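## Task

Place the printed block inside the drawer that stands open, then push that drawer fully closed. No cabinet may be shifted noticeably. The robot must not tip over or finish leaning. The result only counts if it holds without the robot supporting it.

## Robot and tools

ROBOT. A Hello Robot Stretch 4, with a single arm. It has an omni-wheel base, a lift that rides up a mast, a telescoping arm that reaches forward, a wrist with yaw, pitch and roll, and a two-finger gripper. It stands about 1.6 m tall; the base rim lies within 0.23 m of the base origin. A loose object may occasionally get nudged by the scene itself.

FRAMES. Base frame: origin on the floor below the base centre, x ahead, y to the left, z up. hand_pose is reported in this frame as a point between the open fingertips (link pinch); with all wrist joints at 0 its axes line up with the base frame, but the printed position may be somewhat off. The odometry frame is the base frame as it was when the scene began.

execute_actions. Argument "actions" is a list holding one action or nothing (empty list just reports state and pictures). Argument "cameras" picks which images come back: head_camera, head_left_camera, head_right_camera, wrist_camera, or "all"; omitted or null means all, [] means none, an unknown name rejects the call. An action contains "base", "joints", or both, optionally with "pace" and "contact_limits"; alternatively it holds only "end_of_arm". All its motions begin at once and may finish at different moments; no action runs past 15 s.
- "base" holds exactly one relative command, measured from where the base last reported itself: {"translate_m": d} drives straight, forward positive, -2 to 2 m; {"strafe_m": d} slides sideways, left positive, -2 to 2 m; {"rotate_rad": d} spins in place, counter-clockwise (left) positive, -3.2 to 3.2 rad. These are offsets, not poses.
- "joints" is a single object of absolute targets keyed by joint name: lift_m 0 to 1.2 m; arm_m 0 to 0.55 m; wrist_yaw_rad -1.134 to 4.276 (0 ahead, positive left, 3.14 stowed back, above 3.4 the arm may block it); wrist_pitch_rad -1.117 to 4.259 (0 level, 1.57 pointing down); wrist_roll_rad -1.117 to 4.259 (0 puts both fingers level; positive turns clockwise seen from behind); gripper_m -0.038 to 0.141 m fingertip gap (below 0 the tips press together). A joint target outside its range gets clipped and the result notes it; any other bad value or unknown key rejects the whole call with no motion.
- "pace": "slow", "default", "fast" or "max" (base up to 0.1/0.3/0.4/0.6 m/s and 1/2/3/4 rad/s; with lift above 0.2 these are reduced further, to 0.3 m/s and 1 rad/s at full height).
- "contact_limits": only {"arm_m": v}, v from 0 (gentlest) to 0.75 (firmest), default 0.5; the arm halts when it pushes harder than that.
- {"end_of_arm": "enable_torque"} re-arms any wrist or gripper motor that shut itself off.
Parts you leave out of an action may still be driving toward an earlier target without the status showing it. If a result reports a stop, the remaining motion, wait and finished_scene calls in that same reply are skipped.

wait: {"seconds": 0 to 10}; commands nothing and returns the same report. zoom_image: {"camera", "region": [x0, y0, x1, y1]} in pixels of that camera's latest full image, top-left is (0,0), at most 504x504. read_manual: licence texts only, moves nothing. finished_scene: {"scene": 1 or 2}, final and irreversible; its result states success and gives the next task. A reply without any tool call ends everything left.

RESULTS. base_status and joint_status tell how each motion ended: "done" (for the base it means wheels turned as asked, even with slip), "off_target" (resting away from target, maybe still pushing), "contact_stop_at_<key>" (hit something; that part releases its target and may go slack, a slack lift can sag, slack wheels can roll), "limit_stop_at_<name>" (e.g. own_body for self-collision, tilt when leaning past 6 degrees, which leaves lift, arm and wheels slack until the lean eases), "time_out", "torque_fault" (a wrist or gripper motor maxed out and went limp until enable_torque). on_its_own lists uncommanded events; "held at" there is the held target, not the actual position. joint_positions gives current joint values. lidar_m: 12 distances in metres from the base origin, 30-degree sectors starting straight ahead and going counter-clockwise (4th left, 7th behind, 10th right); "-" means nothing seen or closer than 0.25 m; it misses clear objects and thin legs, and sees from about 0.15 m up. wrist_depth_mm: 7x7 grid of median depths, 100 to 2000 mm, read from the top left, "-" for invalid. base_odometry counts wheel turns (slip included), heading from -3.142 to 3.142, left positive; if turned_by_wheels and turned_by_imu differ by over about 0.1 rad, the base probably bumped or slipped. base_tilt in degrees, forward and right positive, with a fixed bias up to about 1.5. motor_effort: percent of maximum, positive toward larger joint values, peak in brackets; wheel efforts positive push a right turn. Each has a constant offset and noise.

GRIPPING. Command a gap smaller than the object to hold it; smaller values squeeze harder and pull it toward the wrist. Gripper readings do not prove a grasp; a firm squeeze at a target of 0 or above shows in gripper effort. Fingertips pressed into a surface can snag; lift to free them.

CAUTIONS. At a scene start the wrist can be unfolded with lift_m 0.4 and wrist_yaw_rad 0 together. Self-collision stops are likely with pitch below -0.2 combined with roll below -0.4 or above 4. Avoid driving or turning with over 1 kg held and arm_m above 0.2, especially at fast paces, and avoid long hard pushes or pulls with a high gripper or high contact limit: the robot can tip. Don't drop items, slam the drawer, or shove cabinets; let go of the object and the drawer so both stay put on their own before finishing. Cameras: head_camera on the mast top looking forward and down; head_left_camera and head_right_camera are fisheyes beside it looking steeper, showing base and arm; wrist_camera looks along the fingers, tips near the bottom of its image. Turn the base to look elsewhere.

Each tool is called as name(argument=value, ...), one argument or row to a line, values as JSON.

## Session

execute_actions(
  actions=[],
)

Scene clock: 0.00 s.
base_odometry: x=+0.000 y=+0.000 heading=+0.000 (m, m, rad; odometry frame)
turned_by_wheels: +0.000 (rad since the last result)
turned_by_imu: +0.000 (rad since the last result)
base_tilt: forward=+0.3 right=+0.4 (deg)
lidar_m: 1.84 0.84 0.86 2.21 2.12 2.49 2.05 1.45 1.53 1.85 1.80 1.84
base_status: not commanded
joint_positions: lift_m=+0.174 arm_m=+0.000 wrist_yaw_rad=+3.220 wrist_pitch_rad=+0.013 wrist_roll_rad=+0.002 gripper_m=+0.057
joint_status: not commanded
motor_effort: lift_m=+18 arm_m=-1 wrist_yaw_rad=+2 wrist_pitch_rad=-8 wrist_roll_rad=+0 gripper_m=-2 wheel_0=+0 wheel_1=-1 wheel_2=-1 (%)
hand_pose: x=-0.1233 y=+0.0645 z=+0.3487 quat_wxyz=(-0.039, -0.007, +0.001, +0.999) (m; base frame)
wrist_depth_mm: - 135 135 - - - - / - - 134 - - - - / - 113 133 - - - - / - 131 157 - - - - / 213 1464 - - - - - / 1182 1430 208 1618 1537 1756 1808 / 891 891 976 976 574 1078 1118
pictures: head_camera, head_left_camera, head_right_camera, wrist_camera
Images, in order (width x height): head_camera 420x560, head_left_camera 420x672, head_right_camera 420x672, wrist_camera 616x392.

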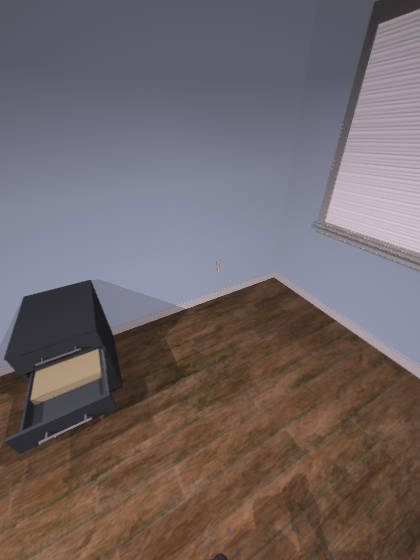

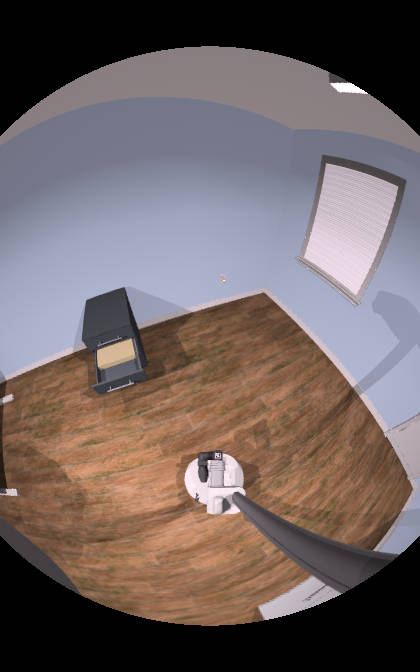

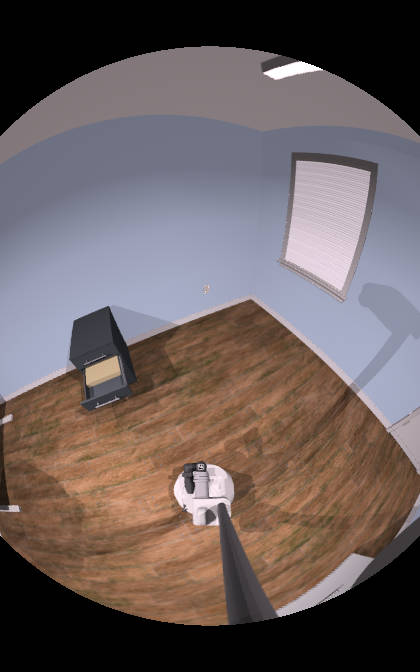

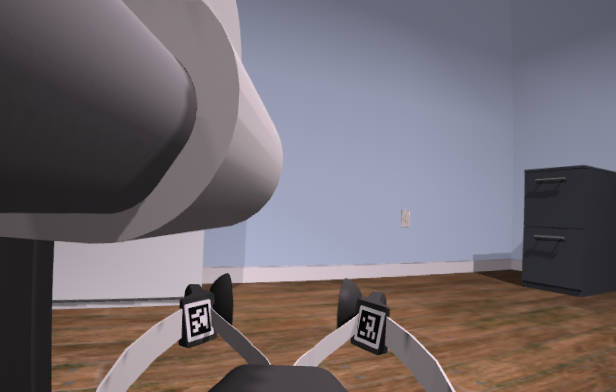

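execute_actions(
  actions=[
    {"base":{"rotate_rad":2.0},"joints":{"lift_m":0.9,"wrist_yaw_rad":0,"wrist_pitch_rad":0.9,"gripper_m":0.12}},
  ],
  cameras=["head_camera"],
)

Scene clock: 7.47 s.
base_odometry: x=+0.000 y=+0.000 heading=+2.000 (m, m, rad; odometry frame)
turned_by_wheels: +2.000 (rad since the last result)
turned_by_imu: +2.019 (rad since the last result)
base_tilt: forward=+0.3 right=+0.4 (deg)
lidar_m: 2.13 2.48 2.07 1.45 1.50 1.90 1.78 1.83 1.88 0.82 0.84 2.26
base_status: done
joint_positions: lift_m=+0.198 arm_m=+0.000 wrist_yaw_rad=+2.736 wrist_pitch_rad=+0.500 wrist_roll_rad=+0.002 gripper_m=+0.120
joint_status: lift_m limit_stop_at_own_body (moved +0.024 of +0.726); wrist_yaw_rad limit_stop_at_own_body (moved -0.484 of -3.220); wrist_pitch_rad limit_stop_at_own_body (moved +0.487 of +0.887); the others done
on_its_own: wrist_yaw_rad is held at +2.736, not at your +0.000, since a limit_stop_at_own_body; wrist_pitch_rad is held at +0.498, not at your +0.900, since a limit_stop_at_own_body; lift_m is slack since a limit_stop_at_own_body (your +0.900 is given up); arm_m is slack since a limit_stop_at_own_body
motor_effort: lift_m=+18(19) arm_m=+0(1) wrist_yaw_rad=+2(4) wrist_pitch_rad=-7(10) wrist_roll_rad=+0(0) gripper_m=+0(0) wheel_0=+1(6) wheel_1=+2(7) wheel_2=+2(7) (%)
hand_pose: x=-0.0270 y=+0.1803 z=+0.2378 quat_wxyz=(+0.196, -0.242, +0.051, +0.949) (m; base frame)
wrist_depth_mm: 1499 1661 1808 - - - 1756 / 1618 1708 1921 - - - 1756 / 1205 1229 1281 1336 1397 1499 1281 / 854 866 904 931 960 991 1025 / 654 668 691 707 732 741 750 / 238 211 254 569 216 585 591 / 205 203 209 189 477 484 504
pictures: head_camera
Images, in order (width x height): head_camera 420x560.

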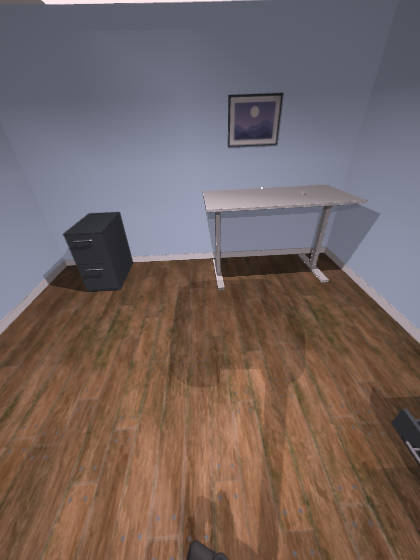

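execute_actions(
  actions=[
    {"base":{"translate_m":1.4},"joints":{"lift_m":1.05,"wrist_pitch_rad":0}},
  ],
  cameras=[],
)

execute_actions(
  actions=[
    {"base":{"strafe_m":-0.9},"joints":{"wrist_yaw_rad":0,"wrist_pitch_rad":0.9,"arm_m":0}},
  ],
  cameras=["head_camera","wrist_camera"],
)

Scene clock: 19.40 s.
base_odometry: x=-0.583 y=+1.273 heading=+2.000 (m, m, rad; odometry frame)
turned_by_wheels: +0.000 (rad since the last result)
turned_by_imu: +0.002 (rad since the last result)
base_tilt: forward=+0.2 right=+0.4 (deg)
lidar_m: 0.73 1.58 1.34 2.00 1.89 2.06 3.24 1.17 1.18 1.72 1.09 0.77
base_status: done
joint_positions: lift_m=+1.050 arm_m=+0.000 wrist_yaw_rad=+2.736 wrist_pitch_rad=+0.003 wrist_roll_rad=+0.002 gripper_m=+0.120
joint_status: all done
on_its_own: wrist_yaw_rad is held at +2.736, not at your +0.000, since a limit_stop_at_own_body; arm_m is slack since a limit_stop_at_own_body
motor_effort: lift_m=+20(19) arm_m=+0(0) wrist_yaw_rad=+2(2) wrist_pitch_rad=-9(13) wrist_roll_rad=-2(2) gripper_m=-2(1) wheel_0=+1(6) wheel_1=+0(3) wheel_2=+0(9) (%)
hand_pose: x=-0.0594 y=+0.1942 z=+1.2272 quat_wxyz=(+0.202, -0.001, +0.001, +0.979) (m; base frame)
wrist_depth_mm: - - - - - - 1921 / - - - - - - 1863 / 274 - - - - - 1863 / - - - - - - 1863 / - - - - - - 1756 / - 211 - - 216 1921 1808 / - - - - - 1921 1756
pictures: none
No camera images: the call's "cameras" was empty. Leave "cameras" out to get every camera's image.

Scene clock: 23.73 s.
base_odometry: x=+0.235 y=+1.648 heading=+2.000 (m, m, rad; odometry frame)
turned_by_wheels: +0.000 (rad since the last result)
turned_by_imu: +0.003 (rad since the last result)
base_tilt: forward=+0.3 right=+0.4 (deg)
lidar_m: 0.77 0.80 1.05 2.91 2.66 3.33 0.83 0.85 0.89 0.82 0.84 0.81
base_status: done
joint_positions: lift_m=+1.050 arm_m=+0.000 wrist_yaw_rad=+0.000 wrist_pitch_rad=+0.902 wrist_roll_rad=+0.002 gripper_m=+0.120
joint_status: all done
motor_effort: lift_m=+20(20) arm_m=-1(0) wrist_yaw_rad=+2(5) wrist_pitch_rad=-6(6) wrist_roll_rad=-1(1) gripper_m=-1(1) wheel_0=-1(9) wheel_1=+2(6) wheel_2=+0(1) (%)
hand_pose: x=+0.3501 y=-0.0874 z=+1.0019 quat_wxyz=(+0.900, +0.001, +0.436, +0.000) (m; base frame)
wrist_depth_mm: 539 559 569 574 585 615 634 / 1499 1537 1576 1576 1499 1430 991 / 1661 1661 1756 1756 1756 1430 1008 / 1464 1576 1618 1618 1661 1397 1008 / 1366 1397 1430 1464 1464 1397 976 / 1229 211 1255 1308 216 1281 991 / 1118 1118 1160 661 1160 1182 1008
pictures: head_camera, wrist_camera
Images, in order (width x height): head_camera 420x560, wrist_camera 616x392.

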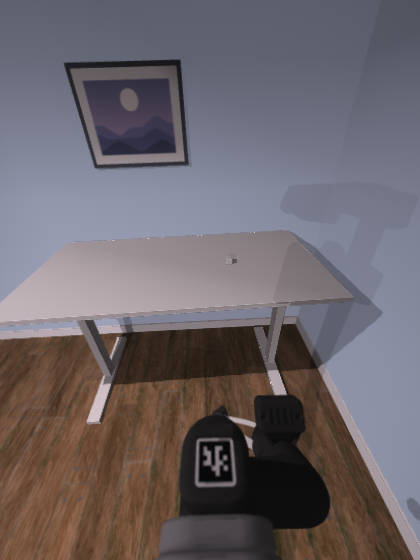

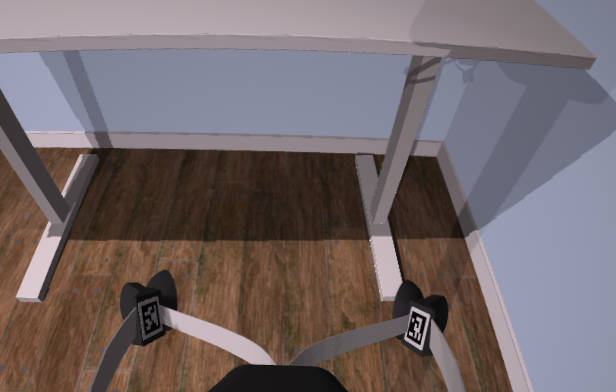

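execute_actions(
  actions=[
    {"base":{"translate_m":0.4},"joints":{"lift_m":1.12,"arm_m":0.27}},
  ],
  cameras=["wrist_camera"],
)

Scene clock: 32.37 s.
base_odometry: x=+0.068 y=+2.011 heading=+2.001 (m, m, rad; odometry frame)
turned_by_wheels: +0.000 (rad since the last result)
turned_by_imu: +0.000 (rad since the last result)
base_tilt: forward=+0.3 right=+0.4 (deg)
lidar_m: 0.37 0.40 0.52 2.05 2.87 3.35 1.21 1.21 0.87 0.81 0.59 0.39
base_status: done
joint_positions: lift_m=+1.120 arm_m=+0.269 wrist_yaw_rad=+0.000 wrist_pitch_rad=+0.901 wrist_roll_rad=+0.002 gripper_m=+0.120
joint_status: all done
motor_effort: lift_m=+21(21) arm_m=+7(6) wrist_yaw_rad=+2(2) wrist_pitch_rad=-5(5) wrist_roll_rad=+0(1) gripper_m=+0(1) wheel_0=+2(5) wheel_1=+0(5) wheel_2=+2(11) (%)
hand_pose: x=+0.6188 y=-0.0874 z=+1.0718 quat_wxyz=(+0.900, +0.001, +0.436, +0.000) (m; base frame)
wrist_depth_mm: 654 654 661 676 691 683 699 / 559 569 574 591 609 634 707 / 477 488 496 504 517 530 544 / 415 424 433 439 449 459 466 / 368 375 384 382 397 402 410 / 329 211 345 351 216 359 362 / 303 303 309 237 317 324 330
pictures: wrist_camera
Images, in order (width x height): wrist_camera 616x392.

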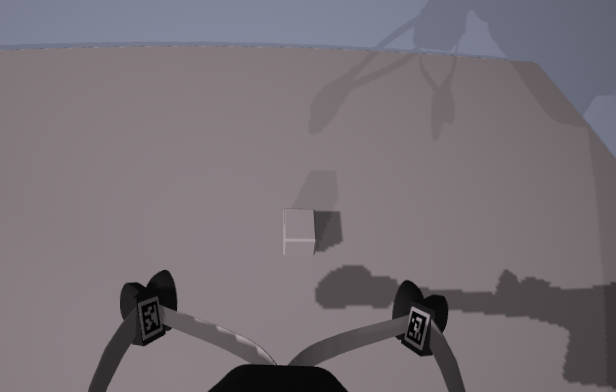

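execute_actions(
  actions=[
    {"joints":{"lift_m":1.022,"arm_m":0.385}},
  ],
  cameras=["wrist_camera"],
)

Scene clock: 37.90 s.
base_odometry: x=+0.068 y=+2.011 heading=+2.001 (m, m, rad; odometry frame)
turned_by_wheels: +0.000 (rad since the last result)
turned_by_imu: -0.001 (rad since the last result)
base_tilt: forward=+0.2 right=+0.4 (deg)
lidar_m: 0.37 0.39 0.52 2.06 2.87 3.34 1.20 1.20 0.86 0.80 0.60 0.40
base_status: not commanded
joint_positions: lift_m=+1.022 arm_m=+0.384 wrist_yaw_rad=+0.000 wrist_pitch_rad=+0.902 wrist_roll_rad=+0.002 gripper_m=+0.120
joint_status: all done
motor_effort: lift_m=+15(20) arm_m=+7(7) wrist_yaw_rad=+2(2) wrist_pitch_rad=-5(5) wrist_roll_rad=-1(0) gripper_m=+0(0) wheel_0=+1(1) wheel_1=+0(0) wheel_2=+2(2) (%)
hand_pose: x=+0.7338 y=-0.0874 z=+0.9742 quat_wxyz=(+0.900, +0.001, +0.436, +0.000) (m; base frame)
wrist_depth_mm: 459 473 484 500 512 544 559 / 394 397 404 415 427 442 462 / 336 340 345 353 362 373 382 / 291 297 304 309 315 320 327 / 259 264 270 274 278 283 287 / 232 211 242 235 216 253 254 / 213 213 216 191 223 227 233
pictures: wrist_camera
Images, in order (width x height): wrist_camera 616x392.

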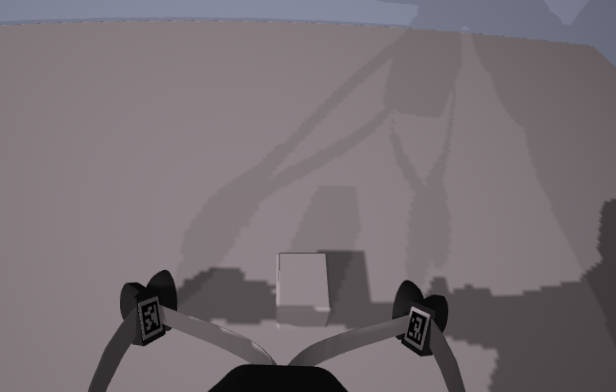

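execute_actions(
  actions=[
    {"joints":{"gripper_m":-0.005}},
  ],
  cameras=[],
)

execute_actions(
  actions=[
    {"joints":{"lift_m":1.12,"arm_m":0.0}},
  ],
  cameras=["wrist_camera"],
)

execute_actions(
  actions=[
    {"base":{"strafe_m":0.8}},
  ],
  cameras=[],
)

execute_actions(
  actions=[
    {"base":{"translate_m":-1.3},"joints":{"lift_m":0.7}},
  ],
  cameras=[],
)

execute_actions(
  actions=[
    {"base":{"rotate_rad":-1.5}},
  ],
  cameras=["head_camera","wrist_camera"],
)

Scene clock: 49.10 s.
base_odometry: x=+0.068 y=+2.011 heading=+2.001 (m, m, rad; odometry frame)
turned_by_wheels: +0.000 (rad since the last result)
turned_by_imu: -0.001 (rad since the last result)
base_tilt: forward=+0.3 right=+0.4 (deg)
lidar_m: 0.36 0.38 0.50 2.05 2.88 3.36 1.22 1.22 0.86 0.80 0.61 0.40
base_status: not commanded
joint_positions: lift_m=+1.022 arm_m=+0.384 wrist_yaw_rad=+0.000 wrist_pitch_rad=+0.902 wrist_roll_rad=+0.002 gripper_m=-0.004
joint_status: all done
motor_effort: lift_m=+15(15) arm_m=+6(6) wrist_yaw_rad=+2(2) wrist_pitch_rad=-6(5) wrist_roll_rad=+0(0) gripper_m=-22(24) wheel_0=+1(2) wheel_1=+0(0) wheel_2=+2(2) (%)
hand_pose: x=+0.7338 y=-0.0874 z=+0.9742 quat_wxyz=(+0.900, +0.001, +0.436, +0.000) (m; base frame)
wrist_depth_mm: 459 477 484 496 512 549 559 / 392 399 404 415 427 445 459 / 334 340 347 355 362 373 382 / 291 297 303 309 315 322 327 / 258 264 268 274 278 283 286 / 232 236 204 211 249 252 254 / 212 152 216 222 178 229 232
pictures: none
No camera images: the call's "cameras" was empty. Leave "cameras" out to get every camera's image.

Scene clock: 51.33 s.
base_odometry: x=+0.068 y=+2.011 heading=+2.001 (m, m, rad; odometry frame)
turned_by_wheels: +0.000 (rad since the last result)
turned_by_imu: -0.001 (rad since the last result)
base_tilt: forward=+0.2 right=+0.4 (deg)
lidar_m: 0.38 0.38 0.53 2.03 2.85 3.38 1.23 1.23 0.86 0.80 0.59 0.42
base_status: not commanded
joint_positions: lift_m=+1.120 arm_m=+0.001 wrist_yaw_rad=+0.000 wrist_pitch_rad=+0.902 wrist_roll_rad=+0.002 gripper_m=-0.004
joint_status: all done
motor_effort: lift_m=+21(22) arm_m=-6(7) wrist_yaw_rad=+2(2) wrist_pitch_rad=-6(6) wrist_roll_rad=-1(1) gripper_m=-22(23) wheel_0=+1(1) wheel_1=+0(0) wheel_2=+2(2) (%)
hand_pose: x=+0.3510 y=-0.0874 z=+1.0716 quat_wxyz=(+0.900, +0.001, +0.436, +0.000) (m; base frame)
wrist_depth_mm: 661 683 691 715 741 778 946 / 559 574 585 597 615 640 676 / 480 488 496 508 517 539 549 / 418 427 433 442 452 462 469 / 370 377 387 394 399 404 410 / 340 342 204 211 357 370 382 / 1205 152 1229 1229 178 1229 991
pictures: wrist_camera
Images, in order (width x height): wrist_camera 616x392.

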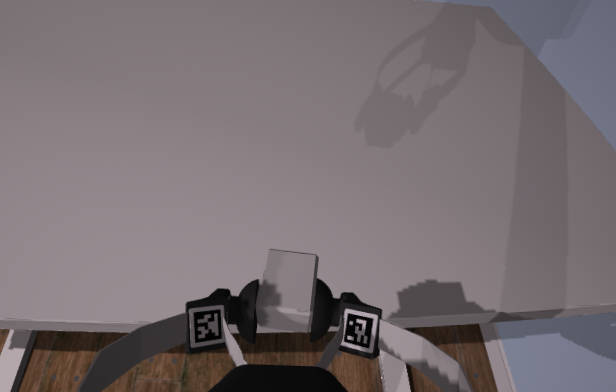

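Scene clock: 55.33 s.
base_odometry: x=-0.659 y=+1.678 heading=+2.001 (m, m, rad; odometry frame)
turned_by_wheels: +0.000 (rad since the last result)
turned_by_imu: -0.004 (rad since the last result)
base_tilt: forward=+0.2 right=+0.4 (deg)
lidar_m: 0.32 0.34 1.26 1.52 2.20 2.29 3.68 1.42 1.72 1.60 0.53 0.37
base_status: done
joint_positions: lift_m=+1.120 arm_m=+0.001 wrist_yaw_rad=+0.000 wrist_pitch_rad=+0.902 wrist_roll_rad=+0.002 gripper_m=-0.004
joint_status: not commanded
motor_effort: lift_m=+21(21) arm_m=-7(6) wrist_yaw_rad=+2(2) wrist_pitch_rad=-6(7) wrist_roll_rad=+0(1) gripper_m=-22(22) wheel_0=+1(8) wheel_1=-2(10) wheel_2=+0(4) (%)
hand_pose: x=+0.3510 y=-0.0874 z=+1.0717 quat_wxyz=(+0.900, +0.001, +0.436, +0.000) (m; base frame)
wrist_depth_mm: 917 917 699 715 741 788 809 / 1025 976 580 597 609 640 661 / 1182 504 496 508 521 530 549 / 1366 427 436 442 452 462 469 / 1464 379 387 394 399 404 413 / 349 340 204 211 357 362 364 / 306 152 310 319 178 332 342
pictures: none
No camera images: the call's "cameras" was empty. Leave "cameras" out to get every camera's image.

Scene clock: 61.13 s.
base_odometry: x=-0.117 y=+0.496 heading=+2.000 (m, m, rad; odometry frame)
turned_by_wheels: +0.000 (rad since the last result)
turned_by_imu: -0.005 (rad since the last result)
base_tilt: forward=+0.2 right=+0.5 (deg)
lidar_m: 1.65 2.09 2.17 1.62 1.63 2.41 2.28 2.37 0.72 0.69 1.73 1.74
base_status: done
joint_positions: lift_m=+0.700 arm_m=+0.001 wrist_yaw_rad=+0.000 wrist_pitch_rad=+0.902 wrist_roll_rad=+0.002 gripper_m=-0.004
joint_status: all done
motor_effort: lift_m=+16(17) arm_m=-6(6) wrist_yaw_rad=+2(2) wrist_pitch_rad=-6(6) wrist_roll_rad=-1(2) gripper_m=-24(22) wheel_0=+0(5) wheel_1=-1(7) wheel_2=-1(10) (%)
hand_pose: x=+0.3510 y=-0.0874 z=+0.6521 quat_wxyz=(+0.900, +0.001, +0.436, +0.000) (m; base frame)
wrist_depth_mm: 1756 1808 1863 1863 1983 1983 - / 1499 1499 1537 1537 1618 1661 1756 / 1229 1281 1308 1308 1366 1397 1430 / 1098 1118 1138 1160 1182 1205 1229 / 976 991 1008 1042 1042 1060 1078 / 866 891 204 211 931 946 960 / 788 152 809 831 178 854 866
pictures: none
No camera images: the call's "cameras" was empty. Leave "cameras" out to get every camera's image.

Scene clock: 63.13 s.
base_odometry: x=-0.117 y=+0.496 heading=+0.500 (m, m, rad; odometry frame)
turned_by_wheels: -1.500 (rad since the last result)
turned_by_imu: -1.516 (rad since the last result)
base_tilt: forward=+0.2 right=+0.3 (deg)
lidar_m: 0.70 1.76 1.73 1.63 2.10 2.16 1.62 1.64 2.37 2.27 2.30 0.71
base_status: done
joint_positions: lift_m=+0.700 arm_m=+0.001 wrist_yaw_rad=+0.000 wrist_pitch_rad=+0.902 wrist_roll_rad=+0.002 gripper_m=-0.004
joint_status: not commanded
motor_effort: lift_m=+16(16) arm_m=-6(6) wrist_yaw_rad=+2(2) wrist_pitch_rad=-6(6) wrist_roll_rad=-1(0) gripper_m=-22(23) wheel_0=+1(6) wheel_1=-1(5) wheel_2=-1(10) (%)
hand_pose: x=+0.3511 y=-0.0874 z=+0.6521 quat_wxyz=(+0.900, +0.001, +0.436, +0.000) (m; base frame)
wrist_depth_mm: 1464 1464 1464 866 854 1430 1430 / 1499 1499 1499 798 809 1576 1576 / 1255 1281 668 615 627 1366 1430 / 1098 1118 1138 1138 1118 1205 1229 / 976 991 1025 1025 1060 1060 1078 / 866 878 204 211 931 946 960 / 798 152 809 820 178 854 878
pictures: head_camera, wrist_camera
Images, in order (width x height): head_camera 420x560, wrist_camera 616x392.

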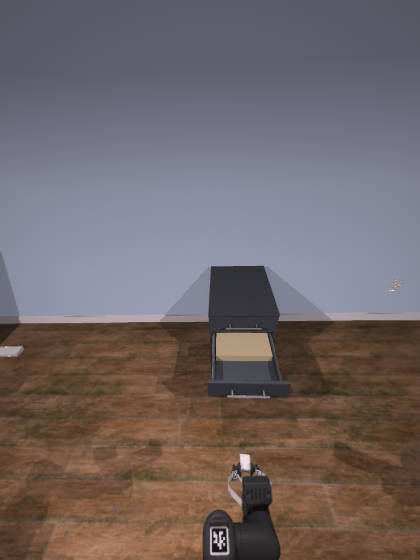

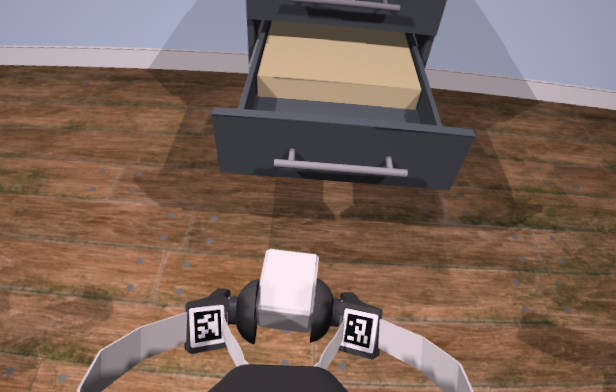

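execute_actions(
  actions=[
    {"base":{"translate_m":0.15},"joints":{"arm_m":0.42,"wrist_pitch_rad":1.3,"lift_m":0.68}},
  ],
  cameras=["wrist_camera","head_camera"],
)

Scene clock: 71.23 s.
base_odometry: x=+0.014 y=+0.568 heading=+0.500 (m, m, rad; odometry frame)
turned_by_wheels: +0.000 (rad since the last result)
turned_by_imu: -0.001 (rad since the last result)
base_tilt: forward=+0.3 right=+0.4 (deg)
lidar_m: 0.54 1.60 1.72 1.65 2.20 2.33 1.76 1.81 2.38 2.29 2.10 0.55
base_status: done
joint_positions: lift_m=+0.680 arm_m=+0.419 wrist_yaw_rad=+0.000 wrist_pitch_rad=+1.301 wrist_roll_rad=+0.002 gripper_m=-0.004
joint_status: all done
motor_effort: lift_m=+15(14) arm_m=+7(8) wrist_yaw_rad=+2(3) wrist_pitch_rad=-3(3) wrist_roll_rad=-1(0) gripper_m=-23(22) wheel_0=+0(6) wheel_1=-1(7) wheel_2=+1(10) (%)
hand_pose: x=+0.6668 y=-0.0874 z=+0.5804 quat_wxyz=(+0.796, +0.001, +0.605, -0.001) (m; base frame)
wrist_depth_mm: 960 976 359 332 322 312 325 / 917 931 433 430 436 436 427 / 878 878 410 410 415 418 946 / 831 842 407 397 402 402 891 / 788 798 415 424 427 430 842 / 750 759 204 211 407 410 585 / 723 152 377 387 178 394 364
pictures: head_camera, wrist_camera
Images, in order (width x height): head_camera 420x560, wrist_camera 616x392.

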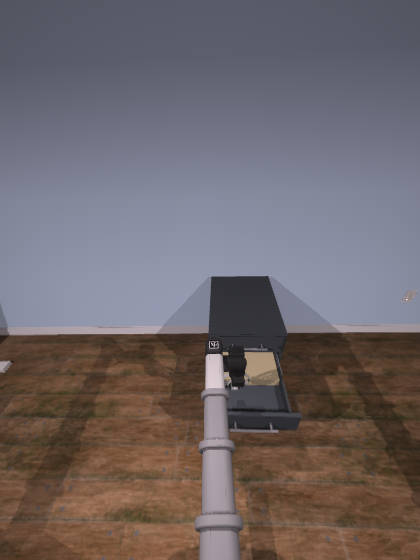

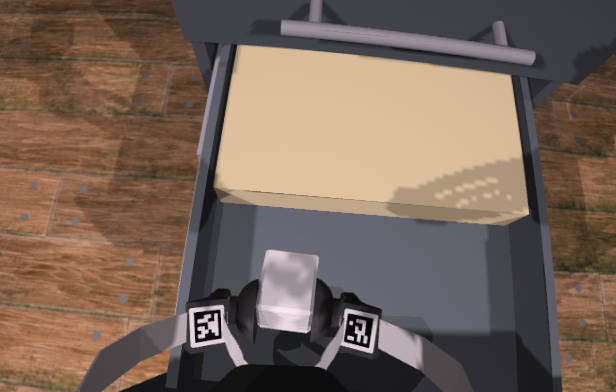

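execute_actions(
  actions=[
    {"base":{"strafe_m":-0.05}},
  ],
  cameras=[],
)

execute_actions(
  actions=[
    {"joints":{"lift_m":0.53}},
  ],
  cameras=["wrist_camera"],
)

execute_actions(
  actions=[
    {"joints":{"gripper_m":0.07}},
  ],
  cameras=[],
)

execute_actions(
  actions=[
    {"joints":{"lift_m":0.72}},
  ],
  cameras=["wrist_camera"],
)

execute_actions(
  actions=[
    {"joints":{"arm_m":0.0,"gripper_m":0.0}},
  ],
  cameras=[],
)

execute_actions(
  actions=[
    {"joints":{"lift_m":0.29,"wrist_pitch_rad":0}},
  ],
  cameras=["wrist_camera"],
)

execute_actions(
  actions=[
    {"joints":{"arm_m":0.55},"pace":"slow","contact_limits":{"arm_m":0.3}},
  ],
  cameras=["wrist_camera","head_camera"],
)

Scene clock: 84.27 s.
base_odometry: x=+0.038 y=+0.524 heading=+0.501 (m, m, rad; odometry frame)
turned_by_wheels: +0.000 (rad since the last result)
turned_by_imu: -0.001 (rad since the last result)
base_tilt: forward=+0.2 right=+0.4 (deg)
lidar_m: 0.53 1.59 1.72 1.68 2.22 2.32 1.74 1.81 2.34 2.21 2.09 0.56
base_status: done
joint_positions: lift_m=+0.680 arm_m=+0.419 wrist_yaw_rad=+0.000 wrist_pitch_rad=+1.301 wrist_roll_rad=+0.002 gripper_m=-0.004
joint_status: not commanded
motor_effort: lift_m=+15(15) arm_m=+6(6) wrist_yaw_rad=+2(2) wrist_pitch_rad=-2(3) wrist_roll_rad=-1(1) gripper_m=-23(24) wheel_0=+0(8) wheel_1=+2(3) wheel_2=+1(1) (%)
hand_pose: x=+0.6668 y=-0.0874 z=+0.5804 quat_wxyz=(+0.796, +0.001, +0.605, -0.001) (m; base frame)
wrist_depth_mm: 960 960 355 327 320 319 324 / 917 931 427 430 436 436 991 / 878 878 404 407 415 427 931 / 831 820 404 397 397 404 878 / 788 778 415 421 427 433 854 / 750 397 204 211 407 404 809 / 723 152 379 387 178 375 778
pictures: none
No camera images: the call's "cameras" was empty. Leave "cameras" out to get every camera's image.

Scene clock: 85.97 s.
base_odometry: x=+0.038 y=+0.524 heading=+0.501 (m, m, rad; odometry frame)
turned_by_wheels: +0.000 (rad since the last result)
turned_by_imu: +0.000 (rad since the last result)
base_tilt: forward=+0.2 right=+0.4 (deg)
lidar_m: 0.55 1.58 1.73 1.68 2.25 2.31 1.73 1.80 2.32 2.25 2.10 0.55
base_status: not commanded
joint_positions: lift_m=+0.530 arm_m=+0.419 wrist_yaw_rad=+0.000 wrist_pitch_rad=+1.301 wrist_roll_rad=+0.002 gripper_m=-0.004
joint_status: all done
motor_effort: lift_m=+15(14) arm_m=+6(6) wrist_yaw_rad=+2(2) wrist_pitch_rad=-2(3) wrist_roll_rad=-1(1) gripper_m=-24(22) wheel_0=+0(0) wheel_1=+2(2) wheel_2=+0(1) (%)
hand_pose: x=+0.6668 y=-0.0874 z=+0.4304 quat_wxyz=(+0.796, +0.001, +0.605, -0.001) (m; base frame)
wrist_depth_mm: 788 260 264 267 272 278 282 / 750 247 251 254 259 263 267 / 683 268 276 267 256 254 255 / 225 273 279 282 286 291 289 / 215 262 267 270 273 277 279 / 217 251 204 211 260 264 266 / 218 152 242 247 178 253 255
pictures: wrist_camera
Images, in order (width x height): wrist_camera 616x392.

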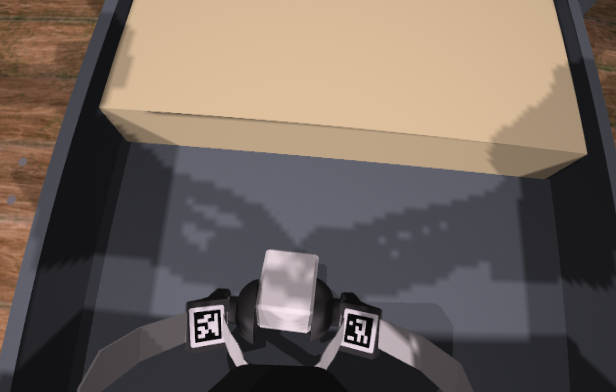

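Scene clock: 87.50 s.
base_odometry: x=+0.038 y=+0.524 heading=+0.501 (m, m, rad; odometry frame)
turned_by_wheels: +0.000 (rad since the last result)
turned_by_imu: +0.000 (rad since the last result)
base_tilt: forward=+0.2 right=+0.4 (deg)
lidar_m: 0.52 1.58 1.76 1.69 2.22 2.32 1.76 1.80 2.31 2.21 2.11 0.53
base_status: not commanded
joint_positions: lift_m=+0.530 arm_m=+0.419 wrist_yaw_rad=+0.000 wrist_pitch_rad=+1.301 wrist_roll_rad=+0.002 gripper_m=+0.070
joint_status: all done
motor_effort: lift_m=+15(15) arm_m=+6(6) wrist_yaw_rad=+1(2) wrist_pitch_rad=-2(2) wrist_roll_rad=-1(1) gripper_m=-2(24) wheel_0=+0(0) wheel_1=+2(2) wheel_2=+1(1) (%)
hand_pose: x=+0.6668 y=-0.0874 z=+0.4304 quat_wxyz=(+0.796, +0.001, +0.605, -0.001) (m; base frame)
wrist_depth_mm: 778 260 264 267 272 278 283 / 750 247 251 255 258 263 267 / 691 267 277 266 257 255 255 / 225 273 279 283 287 291 287 / 216 263 266 270 274 277 278 / 216 250 211 233 220 264 267 / 219 238 243 246 220 253 255
pictures: none
No camera images: the call's "cameras" was empty. Leave "cameras" out to get every camera's image.

Scene clock: 89.37 s.
base_odometry: x=+0.038 y=+0.524 heading=+0.501 (m, m, rad; odometry frame)
turned_by_wheels: +0.000 (rad since the last result)
turned_by_imu: -0.001 (rad since the last result)
base_tilt: forward=+0.2 right=+0.4 (deg)
lidar_m: 0.52 1.59 1.75 1.67 2.23 2.31 1.77 1.82 2.30 2.24 2.10 0.55
base_status: not commanded
joint_positions: lift_m=+0.720 arm_m=+0.419 wrist_yaw_rad=+0.000 wrist_pitch_rad=+1.301 wrist_roll_rad=+0.002 gripper_m=+0.070
joint_status: all done
motor_effort: lift_m=+21(19) arm_m=+7(6) wrist_yaw_rad=+2(1) wrist_pitch_rad=-2(3) wrist_roll_rad=-1(1) gripper_m=-3(4) wheel_0=+1(0) wheel_1=+2(2) wheel_2=+1(1) (%)
hand_pose: x=+0.6668 y=-0.0874 z=+0.6200 quat_wxyz=(+0.796, +0.001, +0.605, -0.001) (m; base frame)
wrist_depth_mm: 1008 691 349 349 340 327 322 / 976 976 466 466 413 394 1042 / 917 931 445 452 459 960 991 / 866 878 433 436 439 449 960 / 831 831 459 462 469 473 904 / 788 778 211 439 220 455 842 / 759 377 415 418 307 439 831
pictures: wrist_camera
Images, in order (width x height): wrist_camera 616x392.

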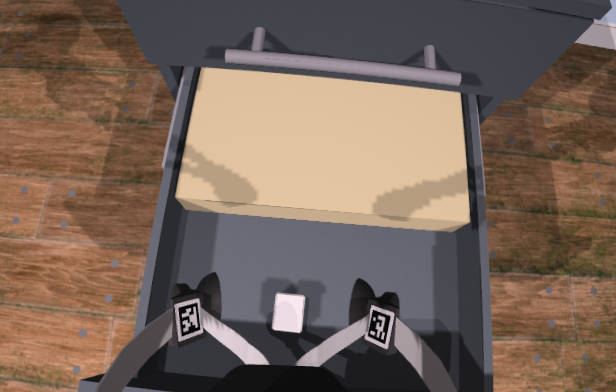

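Scene clock: 91.70 s.
base_odometry: x=+0.038 y=+0.524 heading=+0.501 (m, m, rad; odometry frame)
turned_by_wheels: +0.000 (rad since the last result)
turned_by_imu: -0.001 (rad since the last result)
base_tilt: forward=+0.2 right=+0.5 (deg)
lidar_m: 0.53 1.60 1.73 1.68 2.25 2.30 1.76 1.81 2.29 2.22 2.13 0.56
base_status: not commanded
joint_positions: lift_m=+0.720 arm_m=+0.001 wrist_yaw_rad=+0.000 wrist_pitch_rad=+1.301 wrist_roll_rad=+0.002 gripper_m=+0.000
joint_status: all done
motor_effort: lift_m=+21(21) arm_m=-6(6) wrist_yaw_rad=+3(2) wrist_pitch_rad=-4(4) wrist_roll_rad=-1(2) gripper_m=-8(8) wheel_0=+0(0) wheel_1=+2(2) wheel_2=+0(1) (%)
hand_pose: x=+0.2491 y=-0.0874 z=+0.6199 quat_wxyz=(+0.796, +0.001, +0.606, -0.001) (m; base frame)
wrist_depth_mm: 1008 1025 466 462 462 1098 1118 / 976 976 976 564 525 1025 1060 / 917 931 946 960 976 976 991 / 866 878 891 904 904 931 946 / 820 831 842 866 866 891 891 / 788 809 809 202 842 842 842 / 750 750 574 182 168 809 820
pictures: none
No camera images: the call's "cameras" was empty. Leave "cameras" out to get every camera's image.

Scene clock: 94.40 s.
base_odometry: x=+0.038 y=+0.524 heading=+0.501 (m, m, rad; odometry frame)
turned_by_wheels: +0.000 (rad since the last result)
turned_by_imu: -0.001 (rad since the last result)
base_tilt: forward=+0.2 right=+0.4 (deg)
lidar_m: 0.53 1.58 1.75 1.67 2.24 2.31 1.74 1.82 2.31 2.22 2.08 0.56
base_status: not commanded
joint_positions: lift_m=+0.290 arm_m=+0.001 wrist_yaw_rad=+0.000 wrist_pitch_rad=+0.003 wrist_roll_rad=+0.002 gripper_m=+0.000
joint_status: all done
motor_effort: lift_m=+15(19) arm_m=-6(6) wrist_yaw_rad=+2(2) wrist_pitch_rad=-10(13) wrist_roll_rad=-1(1) gripper_m=-5(7) wheel_0=+0(0) wheel_1=+1(2) wheel_2=+1(1) (%)
hand_pose: x=+0.4606 y=-0.0874 z=+0.4676 quat_wxyz=(+1.000, +0.001, +0.001, +0.000) (m; base frame)
wrist_depth_mm: 1308 1336 1336 1336 1336 1336 1366 / 1336 1308 1308 1308 1308 1336 1336 / 1281 1308 1308 1308 1308 1336 1366 / 1281 1308 683 683 683 1336 1308 / 1281 338 338 340 338 340 1308 / 1308 336 297 202 338 336 1308 / 1229 332 332 181 168 334 1281
pictures: wrist_camera
Images, in order (width x height): wrist_camera 616x392.

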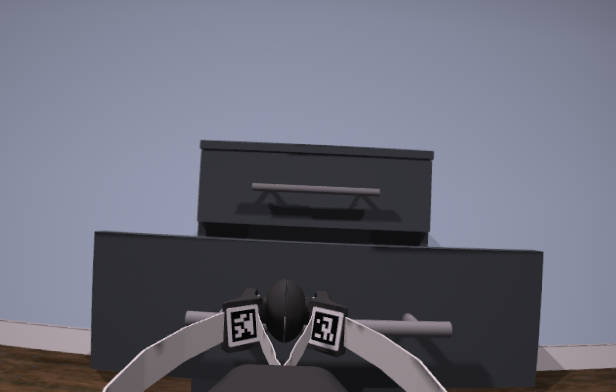

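Scene clock: 99.90 s.
base_odometry: x=+0.038 y=+0.524 heading=+0.501 (m, m, rad; odometry frame)
turned_by_wheels: +0.001 (rad since the last result)
turned_by_imu: -0.001 (rad since the last result)
base_tilt: forward=+0.2 right=+0.4 (deg)
lidar_m: 0.88 1.59 1.75 1.69 2.20 2.32 1.75 1.83 2.33 2.22 2.10 0.92
base_status: not commanded
joint_positions: lift_m=+0.290 arm_m=+0.450 wrist_yaw_rad=+0.001 wrist_pitch_rad=+0.002 wrist_roll_rad=+0.002 gripper_m=+0.000
joint_status: arm_m contact_stop (moved +0.449 of +0.549)
on_its_own: arm_m is slack since a contact_stop (your +0.550 is given up)
motor_effort: lift_m=+15(15) arm_m=+0(20) wrist_yaw_rad=+0(39) wrist_pitch_rad=-6(9) wrist_roll_rad=-1(1) gripper_m=-5(7) wheel_0=+5(6) wheel_1=+2(5) wheel_2=+2(9) (%)
contact_limits: arm_m 0.3
hand_pose: x=+0.9096 y=-0.0873 z=+0.4679 quat_wxyz=(+1.000, +0.001, +0.001, +0.000) (m; base frame)
wrist_depth_mm: 243 243 241 241 240 240 559 / 242 241 239 238 238 237 237 / 240 239 206 237 236 235 235 / 237 237 237 236 236 235 234 / 236 236 236 235 234 233 232 / 235 235 213 202 231 231 230 / 233 213 195 182 168 229 229
pictures: head_camera, wrist_camera
Images, in order (width x height): head_camera 420x560, wrist_camera 616x392.

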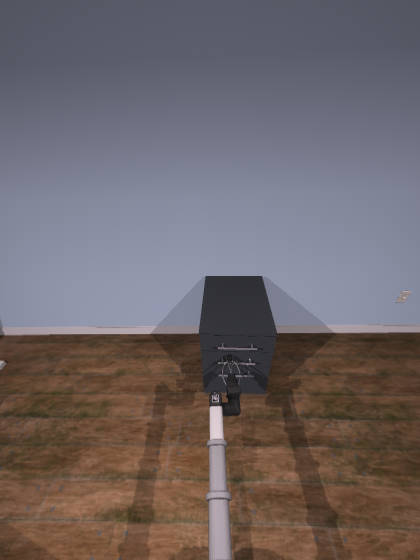

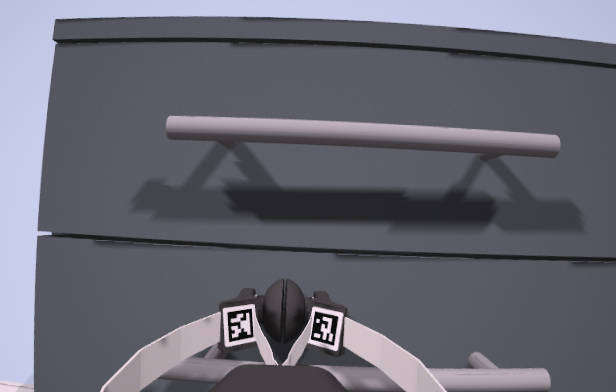

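execute_actions(
  actions=[
    {"joints":{"arm_m":0.3}},
  ],
  cameras=[],
)

finished_scene(
  scene=2,
)

Scene clock: 104.87 s.
base_odometry: x=+0.038 y=+0.524 heading=+0.501 (m, m, rad; odometry frame)
turned_by_wheels: +0.000 (rad since the last result)
turned_by_imu: -0.002 (rad since the last result)
base_tilt: forward=+0.2 right=+0.4 (deg)
lidar_m: 0.88 1.57 1.77 1.66 2.24 2.31 1.76 1.81 2.32 2.23 2.12 0.93
base_status: not commanded
joint_positions: lift_m=+0.290 arm_m=+0.301 wrist_yaw_rad=+0.000 wrist_pitch_rad=+0.002 wrist_roll_rad=+0.002 gripper_m=+0.000
joint_status: all done
motor_effort: lift_m=+15(16) arm_m=-6(6) wrist_yaw_rad=+2(1) wrist_pitch_rad=-8(8) wrist_roll_rad=+0(1) gripper_m=-6(7) wheel_0=+3(5) wheel_1=+2(2) wheel_2=+2(2) (%)
hand_pose: x=+0.7605 y=-0.0874 z=+0.4677 quat_wxyz=(+1.000, +0.001, +0.001, +0.000) (m; base frame)
wrist_depth_mm: 1008 1008 1008 1025 1025 1042 1042 / 1008 1025 1008 1008 1008 1025 1025 / 991 991 387 389 389 384 1025 / 991 389 384 387 384 384 1008 / 976 387 384 382 382 382 1008 / 976 384 343 202 379 379 1008 / 960 379 379 182 168 377 991
pictures: none
No camera images: the call's "cameras" was empty. Leave "cameras" out to get every camera's image.

The scene is finished: the task was done.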